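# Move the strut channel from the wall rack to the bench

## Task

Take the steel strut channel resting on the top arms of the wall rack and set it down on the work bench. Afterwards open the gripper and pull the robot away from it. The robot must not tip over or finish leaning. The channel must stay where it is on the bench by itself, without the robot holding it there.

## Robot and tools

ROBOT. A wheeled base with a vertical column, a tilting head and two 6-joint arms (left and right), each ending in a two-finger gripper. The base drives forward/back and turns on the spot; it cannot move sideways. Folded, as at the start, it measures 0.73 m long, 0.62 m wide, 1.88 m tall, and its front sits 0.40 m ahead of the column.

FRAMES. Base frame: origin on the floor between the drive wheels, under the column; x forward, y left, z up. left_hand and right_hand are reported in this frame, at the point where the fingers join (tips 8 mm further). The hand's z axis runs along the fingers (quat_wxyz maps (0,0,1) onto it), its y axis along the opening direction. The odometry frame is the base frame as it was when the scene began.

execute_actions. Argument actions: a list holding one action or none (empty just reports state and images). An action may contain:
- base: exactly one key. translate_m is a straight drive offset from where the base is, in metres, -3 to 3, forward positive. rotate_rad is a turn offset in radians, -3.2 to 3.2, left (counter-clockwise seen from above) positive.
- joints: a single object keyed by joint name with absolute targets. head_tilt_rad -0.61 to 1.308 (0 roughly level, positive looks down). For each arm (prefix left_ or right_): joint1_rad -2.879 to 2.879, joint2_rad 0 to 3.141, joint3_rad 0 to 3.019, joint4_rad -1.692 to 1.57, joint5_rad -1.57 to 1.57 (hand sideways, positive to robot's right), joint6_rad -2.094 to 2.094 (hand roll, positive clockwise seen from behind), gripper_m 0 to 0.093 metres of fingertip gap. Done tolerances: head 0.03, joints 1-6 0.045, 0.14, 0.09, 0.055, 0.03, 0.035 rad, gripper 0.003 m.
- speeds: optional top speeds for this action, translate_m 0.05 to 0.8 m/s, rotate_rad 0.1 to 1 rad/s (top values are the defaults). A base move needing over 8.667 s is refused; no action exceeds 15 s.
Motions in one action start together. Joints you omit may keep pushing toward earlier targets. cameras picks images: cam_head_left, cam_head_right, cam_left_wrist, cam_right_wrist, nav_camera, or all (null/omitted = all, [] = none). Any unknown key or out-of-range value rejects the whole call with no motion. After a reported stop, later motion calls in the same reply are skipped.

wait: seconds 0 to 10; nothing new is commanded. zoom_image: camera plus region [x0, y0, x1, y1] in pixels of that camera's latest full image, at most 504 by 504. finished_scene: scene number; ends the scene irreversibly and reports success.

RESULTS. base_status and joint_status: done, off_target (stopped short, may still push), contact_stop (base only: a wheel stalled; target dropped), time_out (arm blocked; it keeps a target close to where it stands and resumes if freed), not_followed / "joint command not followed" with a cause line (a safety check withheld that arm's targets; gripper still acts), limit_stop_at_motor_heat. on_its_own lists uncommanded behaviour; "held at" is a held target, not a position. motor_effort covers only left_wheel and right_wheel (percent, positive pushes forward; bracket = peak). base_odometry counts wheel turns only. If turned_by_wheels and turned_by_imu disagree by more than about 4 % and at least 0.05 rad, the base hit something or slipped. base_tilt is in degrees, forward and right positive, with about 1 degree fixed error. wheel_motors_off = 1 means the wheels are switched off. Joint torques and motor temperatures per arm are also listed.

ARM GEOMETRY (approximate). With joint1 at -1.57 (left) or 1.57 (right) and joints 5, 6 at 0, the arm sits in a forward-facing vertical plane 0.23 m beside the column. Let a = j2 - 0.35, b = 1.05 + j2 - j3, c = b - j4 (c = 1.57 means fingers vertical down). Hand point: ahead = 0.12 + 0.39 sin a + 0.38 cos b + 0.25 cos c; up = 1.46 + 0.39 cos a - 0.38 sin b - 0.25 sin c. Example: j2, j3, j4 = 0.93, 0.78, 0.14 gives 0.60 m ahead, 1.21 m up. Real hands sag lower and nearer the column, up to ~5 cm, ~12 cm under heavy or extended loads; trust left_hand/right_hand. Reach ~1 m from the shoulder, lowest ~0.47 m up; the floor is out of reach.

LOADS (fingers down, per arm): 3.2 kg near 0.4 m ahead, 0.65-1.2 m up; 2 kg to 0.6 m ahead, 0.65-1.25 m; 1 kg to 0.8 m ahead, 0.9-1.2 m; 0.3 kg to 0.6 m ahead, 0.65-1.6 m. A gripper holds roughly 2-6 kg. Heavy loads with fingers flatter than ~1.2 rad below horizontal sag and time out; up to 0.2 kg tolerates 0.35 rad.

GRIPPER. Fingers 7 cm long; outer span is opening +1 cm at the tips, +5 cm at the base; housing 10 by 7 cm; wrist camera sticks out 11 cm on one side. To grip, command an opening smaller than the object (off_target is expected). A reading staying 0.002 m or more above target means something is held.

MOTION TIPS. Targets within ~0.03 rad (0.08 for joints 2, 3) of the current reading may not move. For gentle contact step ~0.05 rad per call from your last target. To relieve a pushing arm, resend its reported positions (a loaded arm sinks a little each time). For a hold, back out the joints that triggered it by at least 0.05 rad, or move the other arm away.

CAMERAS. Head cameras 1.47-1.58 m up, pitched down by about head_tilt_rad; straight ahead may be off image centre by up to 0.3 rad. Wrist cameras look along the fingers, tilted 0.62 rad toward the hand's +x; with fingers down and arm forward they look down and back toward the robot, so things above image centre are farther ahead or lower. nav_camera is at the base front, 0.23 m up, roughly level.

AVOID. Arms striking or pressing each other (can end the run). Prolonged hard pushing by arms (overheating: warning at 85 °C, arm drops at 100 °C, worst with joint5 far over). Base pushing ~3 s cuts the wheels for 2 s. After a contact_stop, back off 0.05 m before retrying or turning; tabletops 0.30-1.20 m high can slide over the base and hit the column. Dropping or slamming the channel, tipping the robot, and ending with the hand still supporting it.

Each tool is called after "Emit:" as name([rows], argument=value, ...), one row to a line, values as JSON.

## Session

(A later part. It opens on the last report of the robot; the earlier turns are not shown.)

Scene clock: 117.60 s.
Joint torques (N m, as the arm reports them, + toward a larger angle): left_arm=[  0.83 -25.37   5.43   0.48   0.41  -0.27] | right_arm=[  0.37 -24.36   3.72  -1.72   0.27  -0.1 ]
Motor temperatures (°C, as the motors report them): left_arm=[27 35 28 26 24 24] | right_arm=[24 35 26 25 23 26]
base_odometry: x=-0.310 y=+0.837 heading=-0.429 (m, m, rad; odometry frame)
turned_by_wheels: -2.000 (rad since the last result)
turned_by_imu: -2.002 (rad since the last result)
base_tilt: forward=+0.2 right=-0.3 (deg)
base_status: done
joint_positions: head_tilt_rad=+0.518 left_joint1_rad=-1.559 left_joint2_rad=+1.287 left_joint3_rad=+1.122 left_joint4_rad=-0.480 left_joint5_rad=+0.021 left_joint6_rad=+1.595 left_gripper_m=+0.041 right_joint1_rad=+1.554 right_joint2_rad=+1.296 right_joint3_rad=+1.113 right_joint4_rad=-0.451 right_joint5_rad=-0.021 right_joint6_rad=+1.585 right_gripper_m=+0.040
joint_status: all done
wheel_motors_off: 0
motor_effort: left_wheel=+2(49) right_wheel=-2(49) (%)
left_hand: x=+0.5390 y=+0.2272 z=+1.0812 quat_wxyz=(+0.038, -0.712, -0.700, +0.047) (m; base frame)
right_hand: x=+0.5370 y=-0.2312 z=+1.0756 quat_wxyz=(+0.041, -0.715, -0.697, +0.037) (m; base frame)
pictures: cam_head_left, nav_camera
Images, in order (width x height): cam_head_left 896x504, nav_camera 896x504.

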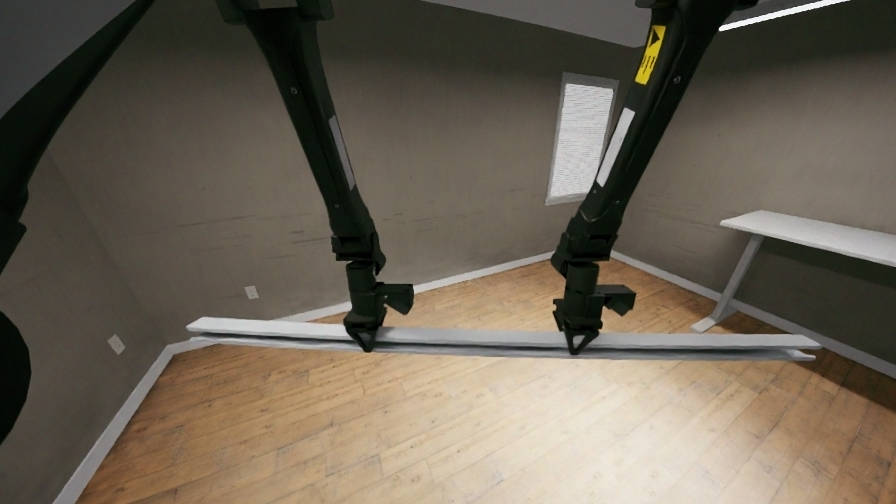

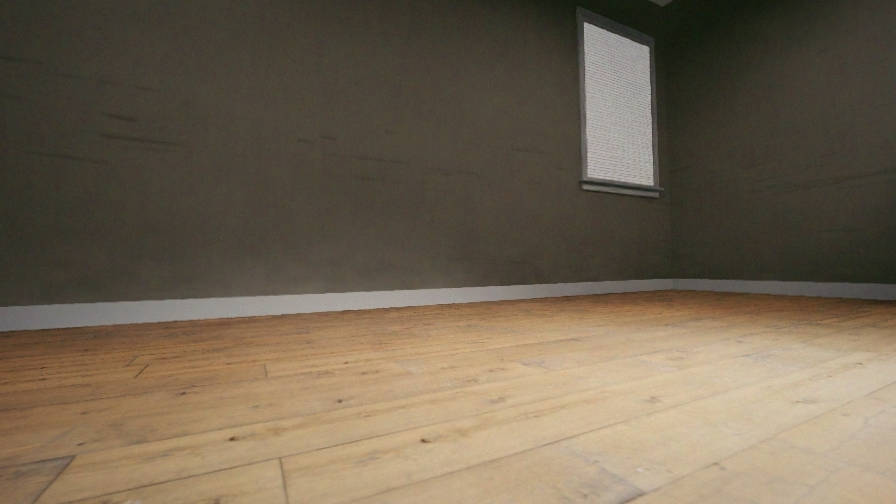

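Bench is along the −y wall. Face it.

Emit:
execute_actions([
  {"base":{"rotate_rad":-1.141},"speeds":{"rotate_rad":0.5}},
], cameras=["cam_head_left","nav_camera"])

Scene clock: 125.47 s.
Joint torques (N m, as the arm reports them, + toward a larger angle): left_arm=[  0.92 -25.57   5.48   0.44   0.37  -0.27] | right_arm=[  0.85 -24.7    3.61  -1.74   0.25  -0.11]
Motor temperatures (°C, as the motors report them): left_arm=[27 36 28 26 24 24] | right_arm=[24 36 26 25 23 26]
base_odometry: x=-0.310 y=+0.837 heading=-1.570 (m, m, rad; odometry frame)
turned_by_wheels: -1.141 (rad since the last result)
turned_by_imu: -1.144 (rad since the last result)
base_tilt: forward=+0.2 right=-0.4 (deg)
base_status: done
joint_positions: head_tilt_rad=+0.518 left_joint1_rad=-1.559 left_joint2_rad=+1.287 left_joint3_rad=+1.122 left_joint4_rad=-0.480 left_joint5_rad=+0.022 left_joint6_rad=+1.594 left_gripper_m=+0.041 right_joint1_rad=+1.554 right_joint2_rad=+1.296 right_joint3_rad=+1.113 right_joint4_rad=-0.451 right_joint5_rad=-0.021 right_joint6_rad=+1.585 right_gripper_m=+0.040
joint_status: not commanded
wheel_motors_off: 0
motor_effort: left_wheel=+2(27) right_wheel=-2(27) (%)
left_hand: x=+0.5390 y=+0.2274 z=+1.0812 quat_wxyz=(+0.038, -0.711, -0.700, +0.047) (m; base frame)
right_hand: x=+0.5375 y=-0.2312 z=+1.0757 quat_wxyz=(+0.041, -0.715, -0.697, +0.037) (m; base frame)
pictures: cam_head_left, nav_camera
Images, in order (width x height): cam_head_left 896x504, nav_camera 896x504.

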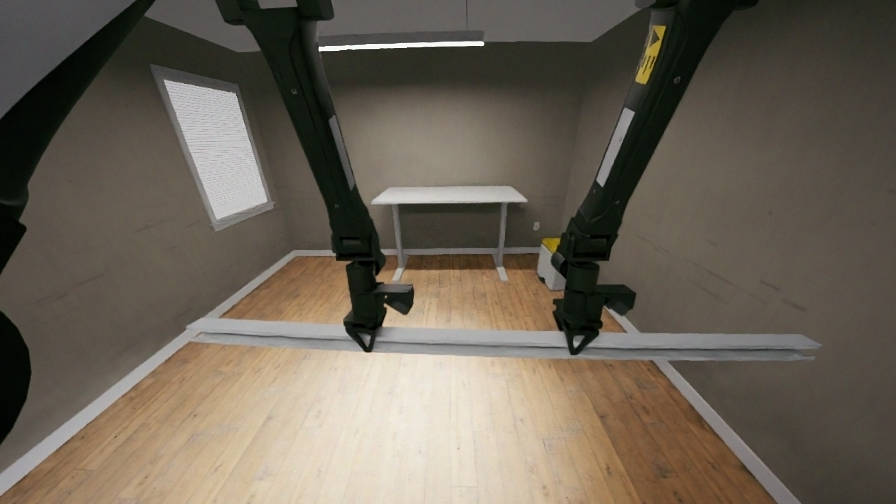

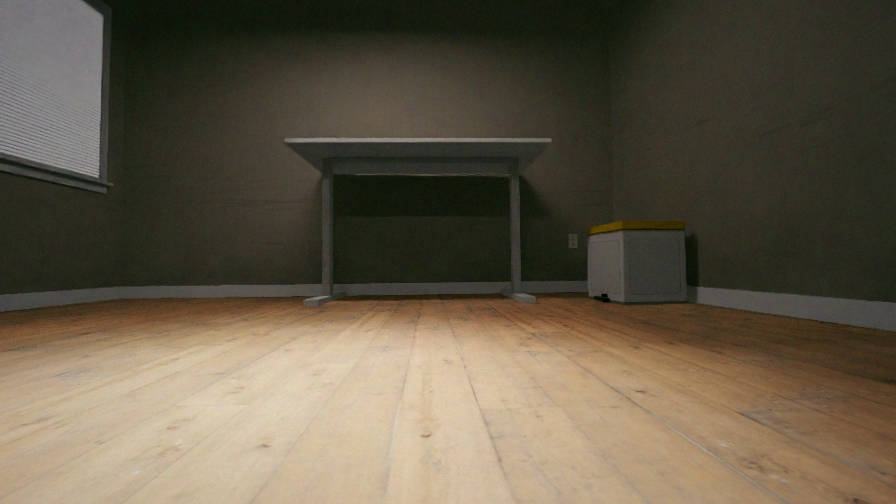

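Emit:
execute_actions([
  {"base":{"rotate_rad":0.3},"speeds":{"rotate_rad":0.5},"joints":{"left_joint2_rad":1.08,"right_joint2_rad":1.08}},
], cameras=[])

Emit:
execute_actions([
  {"base":{"translate_m":1.5},"speeds":{"translate_m":0.5}},
], cameras=[])

Emit:
execute_actions([
  {"base":{"rotate_rad":-0.3},"speeds":{"rotate_rad":0.5},"joints":{"head_tilt_rad":0.7}},
], cameras=["cam_head_left","nav_camera"])

Scene clock: 143.57 s.
Joint torques (N m, as the arm reports them, + toward a larger angle): left_arm=[  0.65 -26.85   6.75   0.87   0.26  -0.31] | right_arm=[  0.62 -25.91   5.13  -1.43   0.18  -0.18]
Motor temperatures (°C, as the motors report them): left_arm=[27 38 29 26 24 24] | right_arm=[24 38 26 25 23 26]
base_odometry: x=-0.310 y=+0.837 heading=-1.270 (m, m, rad; odometry frame)
turned_by_wheels: +0.300 (rad since the last result)
turned_by_imu: +0.300 (rad since the last result)
base_tilt: forward=+0.2 right=-0.5 (deg)
base_status: done
joint_positions: head_tilt_rad=+0.518 left_joint1_rad=-1.556 left_joint2_rad=+1.182 left_joint3_rad=+1.119 left_joint4_rad=-0.487 left_joint5_rad=+0.025 left_joint6_rad=+1.599 left_gripper_m=+0.041 right_joint1_rad=+1.556 right_joint2_rad=+1.188 right_joint3_rad=+1.104 right_joint4_rad=-0.454 right_joint5_rad=-0.020 right_joint6_rad=+1.591 right_gripper_m=+0.040
joint_status: all done
wheel_motors_off: 0
motor_effort: left_wheel=-2(25) right_wheel=+4(33) (%)
left_hand: x=+0.5729 y=+0.2282 z=+1.1263 quat_wxyz=(+0.005, -0.714, -0.700, +0.013) (m; base frame)
right_hand: x=+0.5697 y=-0.2298 z=+1.1209 quat_wxyz=(+0.008, -0.717, -0.697, +0.003) (m; base frame)
pictures: none
No camera images: the call's "cameras" was empty. Leave "cameras" out to get every camera's image.

Scene clock: 148.20 s.
Joint torques (N m, as the arm reports them, + toward a larger angle): left_arm=[  0.61 -27.     6.99   1.01   0.27  -0.33] | right_arm=[  0.64 -25.7    5.38  -1.27   0.19  -0.2 ]
Motor temperatures (°C, as the motors report them): left_arm=[27 38 29 26 24 24] | right_arm=[24 38 27 25 23 26]
base_odometry: x=+0.134 y=-0.596 heading=-1.271 (m, m, rad; odometry frame)
turned_by_wheels: -0.001 (rad since the last result)
turned_by_imu: -0.002 (rad since the last result)
base_tilt: forward=+0.2 right=-0.5 (deg)
base_status: done
joint_positions: head_tilt_rad=+0.518 left_joint1_rad=-1.556 left_joint2_rad=+1.182 left_joint3_rad=+1.116 left_joint4_rad=-0.493 left_joint5_rad=+0.024 left_joint6_rad=+1.600 left_gripper_m=+0.041 right_joint1_rad=+1.556 right_joint2_rad=+1.190 right_joint3_rad=+1.100 right_joint4_rad=-0.461 right_joint5_rad=-0.020 right_joint6_rad=+1.592 right_gripper_m=+0.040
joint_status: not commanded
wheel_motors_off: 0
motor_effort: left_wheel=-2(48) right_wheel=+2(63) (%)
left_hand: x=+0.5691 y=+0.2283 z=+1.1256 quat_wxyz=(+0.008, -0.714, -0.699, +0.017) (m; base frame)
right_hand: x=+0.5650 y=-0.2298 z=+1.1196 quat_wxyz=(+0.012, -0.717, -0.697, +0.007) (m; base frame)
pictures: none
No camera images: the call's "cameras" was empty. Leave "cameras" out to get every camera's image.

Scene clock: 149.70 s.
Joint torques (N m, as the arm reports them, + toward a larger angle): left_arm=[  0.61 -26.99   7.1    1.05   0.34  -0.33] | right_arm=[  0.82 -26.03   5.48  -1.22   0.26  -0.17]
Motor temperatures (°C, as the motors report them): left_arm=[27 38 29 26 24 24] | right_arm=[24 38 27 25 23 26]
base_odometry: x=+0.134 y=-0.596 heading=-1.570 (m, m, rad; odometry frame)
turned_by_wheels: -0.299 (rad since the last result)
turned_by_imu: -0.297 (rad since the last result)
base_tilt: forward=+0.3 right=-0.5 (deg)
base_status: done
joint_positions: head_tilt_rad=+0.703 left_joint1_rad=-1.557 left_joint2_rad=+1.182 left_joint3_rad=+1.116 left_joint4_rad=-0.493 left_joint5_rad=+0.023 left_joint6_rad=+1.600 left_gripper_m=+0.041 right_joint1_rad=+1.554 right_joint2_rad=+1.190 right_joint3_rad=+1.100 right_joint4_rad=-0.461 right_joint5_rad=-0.022 right_joint6_rad=+1.592 right_gripper_m=+0.040
joint_status: all done
wheel_motors_off: 0
motor_effort: left_wheel=+0(41) right_wheel=-2(48) (%)
left_hand: x=+0.5690 y=+0.2277 z=+1.1256 quat_wxyz=(+0.008, -0.715, -0.699, +0.017) (m; base frame)
right_hand: x=+0.5650 y=-0.2305 z=+1.1196 quat_wxyz=(+0.012, -0.717, -0.696, +0.007) (m; base frame)
pictures: cam_head_left, nav_camera
Images, in order (width x height): cam_head_left 896x504, nav_camera 896x504.

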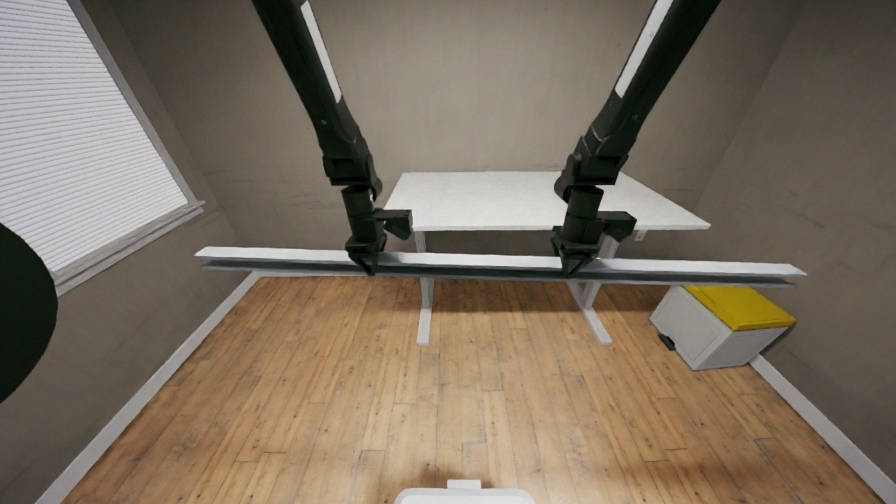

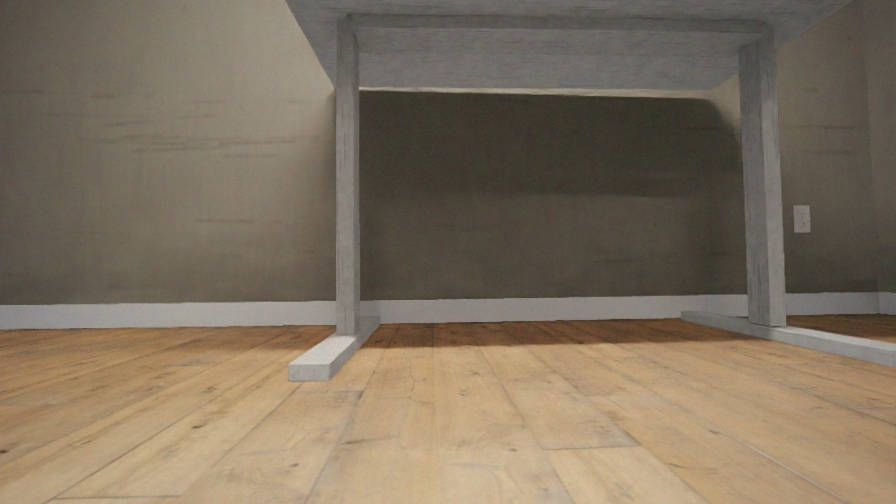

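Emit:
execute_actions([
  {"base":{"translate_m":0.85},"speeds":{"translate_m":0.4},"joints":{"head_tilt_rad":0.9}},
], cameras=["cam_head_left","cam_left_wrist"])

Scene clock: 159.67 s.
Joint torques (N m, as the arm reports them, + toward a larger angle): left_arm=[  0.41 -26.66   7.43   0.91   0.1   -0.27] | right_arm=[  0.27 -25.98   5.16  -1.1    0.02  -0.17]
Motor temperatures (°C, as the motors report them): left_arm=[27 39 30 26 24 24] | right_arm=[24 39 27 25 23 26]
base_odometry: x=+0.134 y=-1.445 heading=-1.570 (m, m, rad; odometry frame)
turned_by_wheels: +0.000 (rad since the last result)
turned_by_imu: +0.107 (rad since the last result)
base_tilt: forward=+0.2 right=-0.4 (deg)
base_status: done
joint_positions: head_tilt_rad=+0.905 left_joint1_rad=-1.555 left_joint2_rad=+1.180 left_joint3_rad=+1.111 left_joint4_rad=-0.490 left_joint5_rad=+0.028 left_joint6_rad=+1.596 left_gripper_m=+0.041 right_joint1_rad=+1.557 right_joint2_rad=+1.194 right_joint3_rad=+1.103 right_joint4_rad=-0.465 right_joint5_rad=-0.015 right_joint6_rad=+1.591 right_gripper_m=+0.040
joint_status: all done
wheel_motors_off: 0
motor_effort: left_wheel=+0(83) right_wheel=+6(69) (%)
left_hand: x=+0.5680 y=+0.2280 z=+1.1259 quat_wxyz=(+0.007, -0.713, -0.701, +0.018) (m; base frame)
right_hand: x=+0.5642 y=-0.2301 z=+1.1181 quat_wxyz=(+0.013, -0.716, -0.697, +0.011) (m; base frame)
pictures: cam_head_left, cam_left_wrist
Images, in order (width x height): cam_head_left 896x504, cam_left_wrist 504x504.

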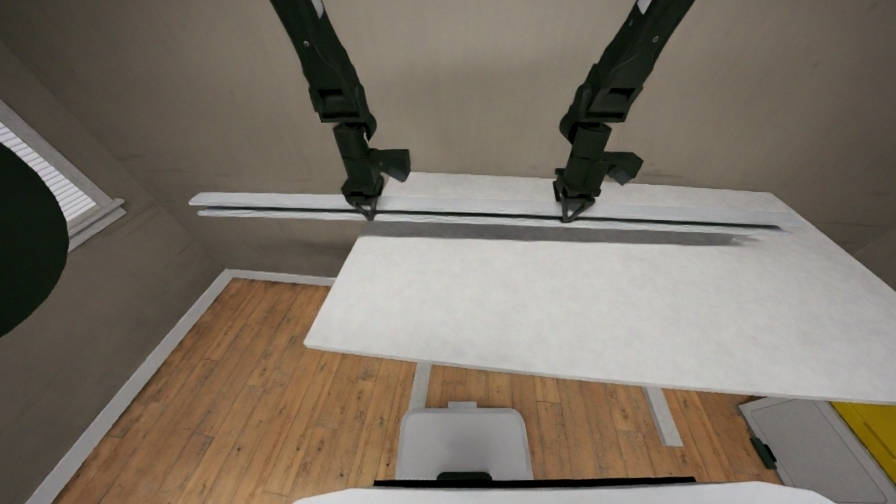

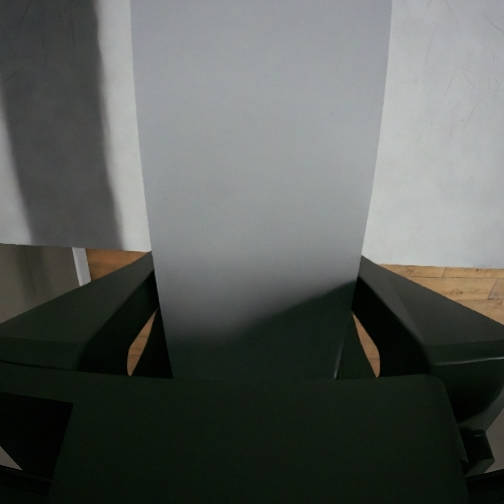

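Emit:
execute_actions([
  {"joints":{"left_joint2_rad":1.25,"left_joint3_rad":1.18,"left_joint4_rad":-0.45,"right_joint2_rad":1.26,"right_joint3_rad":1.17,"right_joint4_rad":-0.43}},
], cameras=["cam_head_left"])

Scene clock: 168.73 s.
Joint torques (N m, as the arm reports them, + toward a larger angle): left_arm=[  0.67 -27.61   5.72   0.12   0.31  -0.24] | right_arm=[  0.56 -28.22   3.52  -1.12   0.34  -0.08]
Motor temperatures (°C, as the motors report them): left_arm=[27 40 30 26 24 24] | right_arm=[24 40 27 25 23 26]
base_odometry: x=+0.134 y=-1.445 heading=-1.570 (m, m, rad; odometry frame)
turned_by_wheels: +0.000 (rad since the last result)
turned_by_imu: -0.001 (rad since the last result)
base_tilt: forward=+0.2 right=-0.5 (deg)
base_status: not commanded
joint_positions: head_tilt_rad=+0.905 left_joint1_rad=-1.555 left_joint2_rad=+1.359 left_joint3_rad=+1.145 left_joint4_rad=-0.451 left_joint5_rad=+0.023 left_joint6_rad=+1.591 left_gripper_m=+0.041 right_joint1_rad=+1.557 right_joint2_rad=+1.396 right_joint3_rad=+1.148 right_joint4_rad=-0.407 right_joint5_rad=-0.024 right_joint6_rad=+1.583 right_gripper_m=+0.040
joint_status: all done
wheel_motors_off: 0
motor_effort: left_wheel=+0(1) right_wheel=+8(9) (%)
left_hand: x=+0.5320 y=+0.2296 z=+1.0527 quat_wxyz=(+0.046, -0.709, -0.702, +0.054) (m; base frame)
right_hand: x=+0.5291 y=-0.2292 z=+1.0363 quat_wxyz=(+0.051, -0.713, -0.698, +0.042) (m; base frame)
pictures: cam_head_left
Images, in order (width x height): cam_head_left 896x504.

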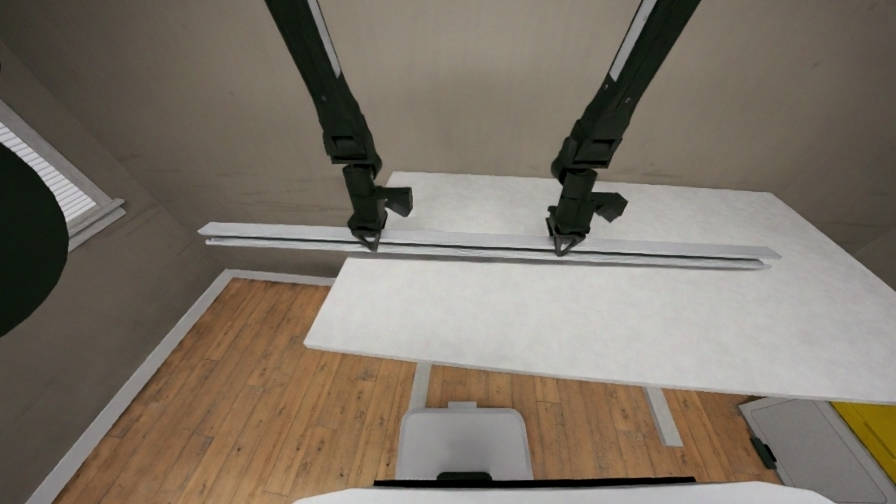

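Nearly down; a bit more.

Emit:
execute_actions([
  {"joints":{"left_joint2_rad":1.32,"right_joint2_rad":1.30}},
], cameras=["cam_head_left"])

Scene clock: 173.43 s.
Joint torques (N m, as the arm reports them, + toward a larger angle): left_arm=[  0.55 -23.45   5.55  -0.16   0.1   -0.2 ] | right_arm=[  0.41 -25.26   3.54  -1.12   0.12  -0.05]
Motor temperatures (°C, as the motors report them): left_arm=[27 40 30 26 24 24] | right_arm=[24 41 27 25 23 26]
base_odometry: x=+0.134 y=-1.445 heading=-1.570 (m, m, rad; odometry frame)
turned_by_wheels: +0.000 (rad since the last result)
turned_by_imu: +0.000 (rad since the last result)
base_tilt: forward=+0.3 right=-0.4 (deg)
base_status: not commanded
joint_positions: head_tilt_rad=+0.905 left_joint1_rad=-1.555 left_joint2_rad=+1.377 left_joint3_rad=+1.145 left_joint4_rad=-0.442 left_joint5_rad=+0.028 left_joint6_rad=+1.587 left_gripper_m=+0.041 right_joint1_rad=+1.557 right_joint2_rad=+1.400 right_joint3_rad=+1.148 right_joint4_rad=-0.407 right_joint5_rad=-0.018 right_joint6_rad=+1.580 right_gripper_m=+0.040
joint_status: all done
wheel_motors_off: 0
motor_effort: left_wheel=+0(0) right_wheel=+8(8) (%)
left_hand: x=+0.5266 y=+0.2288 z=+1.0450 quat_wxyz=(+0.047, -0.707, -0.703, +0.059) (m; base frame)
right_hand: x=+0.5277 y=-0.2303 z=+1.0349 quat_wxyz=(+0.050, -0.712, -0.699, +0.046) (m; base frame)
pictures: cam_head_left
Images, in order (width x height): cam_head_left 896x504.

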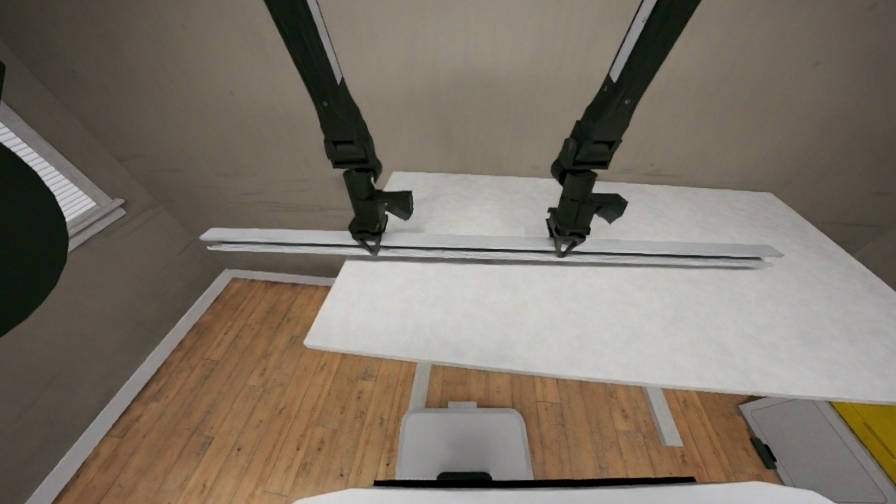

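Resting. Release.

Emit:
execute_actions([
  {"joints":{"left_gripper_m":0.09,"right_gripper_m":0.09}},
], cameras=[])

Emit:
execute_actions([
  {"joints":{"left_joint2_rad":1.0,"left_joint3_rad":1.05,"left_joint4_rad":-0.55,"right_joint2_rad":1.0,"right_joint3_rad":1.05,"right_joint4_rad":-0.55}},
], cameras=[])

Emit:
execute_actions([
  {"base":{"translate_m":-0.8}},
], cameras=["cam_head_left"])

Scene clock: 182.20 s.
Joint torques (N m, as the arm reports them, + toward a larger angle): left_arm=[  0.49 -19.41   4.63   0.     0.1   -0.16] | right_arm=[  0.46 -16.67   3.45  -0.31   0.08  -0.04]
Motor temperatures (°C, as the motors report them): left_arm=[27 39 30 26 24 24] | right_arm=[24 41 27 25 23 26]
base_odometry: x=+0.134 y=-1.445 heading=-1.570 (m, m, rad; odometry frame)
turned_by_wheels: +0.000 (rad since the last result)
turned_by_imu: -0.001 (rad since the last result)
base_tilt: forward=+0.2 right=-0.5 (deg)
base_status: not commanded
joint_positions: head_tilt_rad=+0.905 left_joint1_rad=-1.555 left_joint2_rad=+1.328 left_joint3_rad=+1.163 left_joint4_rad=-0.445 left_joint5_rad=+0.028 left_joint6_rad=+1.582 left_gripper_m=+0.090 right_joint1_rad=+1.557 right_joint2_rad=+1.291 right_joint3_rad=+1.164 right_joint4_rad=-0.422 right_joint5_rad=-0.016 right_joint6_rad=+1.578 right_gripper_m=+0.090
joint_status: all done
wheel_motors_off: 0
motor_effort: left_wheel=-1(1) right_wheel=+10(11) (%)
left_hand: x=+0.5570 y=+0.2287 z=+1.0675 quat_wxyz=(+0.025, -0.707, -0.706, +0.036) (m; base frame)
right_hand: x=+0.5767 y=-0.2303 z=+1.0834 quat_wxyz=(+0.011, -0.712, -0.702, +0.008) (m; base frame)
pictures: none
No camera images: the call's "cameras" was empty. Leave "cameras" out to get every camera's image.

Scene clock: 183.43 s.
Joint torques (N m, as the arm reports them, + toward a larger angle): left_arm=[  0.57 -15.68   5.97   0.49   0.1   -0.17] | right_arm=[  0.58 -14.62   4.87   0.15   0.06  -0.03]
Motor temperatures (°C, as the motors report them): left_arm=[27 39 30 26 24 24] | right_arm=[24 40 27 25 23 26]
base_odometry: x=+0.134 y=-1.445 heading=-1.570 (m, m, rad; odometry frame)
turned_by_wheels: +0.000 (rad since the last result)
turned_by_imu: +0.000 (rad since the last result)
base_tilt: forward=+0.2 right=-0.5 (deg)
base_status: not commanded
joint_positions: head_tilt_rad=+0.905 left_joint1_rad=-1.555 left_joint2_rad=+0.984 left_joint3_rad=+1.040 left_joint4_rad=-0.553 left_joint5_rad=+0.028 left_joint6_rad=+1.581 left_gripper_m=+0.090 right_joint1_rad=+1.557 right_joint2_rad=+0.984 right_joint3_rad=+1.043 right_joint4_rad=-0.552 right_joint5_rad=-0.016 right_joint6_rad=+1.578 right_gripper_m=+0.090
joint_status: all done
wheel_motors_off: 0
motor_effort: left_wheel=+0(1) right_wheel=+8(8) (%)
left_hand: x=+0.5687 y=+0.2270 z=+1.1999 quat_wxyz=(-0.015, -0.708, -0.706, -0.004) (m; base frame)
right_hand: x=+0.5706 y=-0.2289 z=+1.2006 quat_wxyz=(-0.009, -0.712, -0.702, -0.012) (m; base frame)
pictures: none
No camera images: the call's "cameras" was empty. Leave "cameras" out to get every camera's image.

Scene clock: 186.40 s.
Joint torques (N m, as the arm reports them, + toward a larger angle): left_arm=[  0.45 -15.8    5.99   0.46   0.1   -0.17] | right_arm=[  0.57 -14.97   4.98   0.14   0.05  -0.03]
Motor temperatures (°C, as the motors report them): left_arm=[27 39 30 26 24 24] | right_arm=[24 39 27 25 23 26]
base_odometry: x=+0.133 y=-0.645 heading=-1.570 (m, m, rad; odometry frame)
turned_by_wheels: +0.000 (rad since the last result)
turned_by_imu: +0.000 (rad since the last result)
base_tilt: forward=+0.2 right=-0.5 (deg)
base_status: done
joint_positions: head_tilt_rad=+0.905 left_joint1_rad=-1.555 left_joint2_rad=+0.984 left_joint3_rad=+1.040 left_joint4_rad=-0.552 left_joint5_rad=+0.028 left_joint6_rad=+1.581 left_gripper_m=+0.090 right_joint1_rad=+1.557 right_joint2_rad=+0.986 right_joint3_rad=+1.042 right_joint4_rad=-0.552 right_joint5_rad=-0.016 right_joint6_rad=+1.578 right_gripper_m=+0.090
joint_status: not commanded
wheel_motors_off: 0
motor_effort: left_wheel=+1(56) right_wheel=+1(44) (%)
left_hand: x=+0.5688 y=+0.2270 z=+1.1997 quat_wxyz=(-0.015, -0.708, -0.706, -0.005) (m; base frame)
right_hand: x=+0.5693 y=-0.2290 z=+1.1994 quat_wxyz=(-0.008, -0.712, -0.702, -0.011) (m; base frame)
pictures: cam_head_left
Images, in order (width x height): cam_head_left 896x504.

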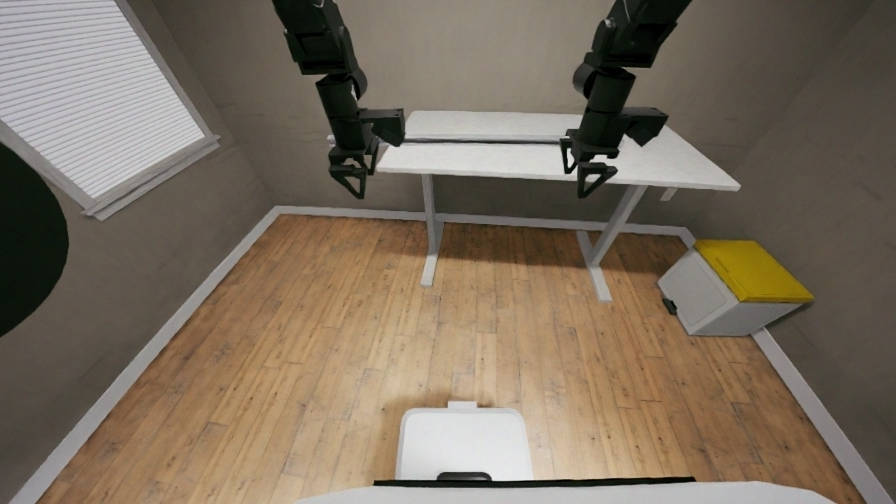

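Emit:
finished_scene(scene=1)

The scene is finished: the task was done.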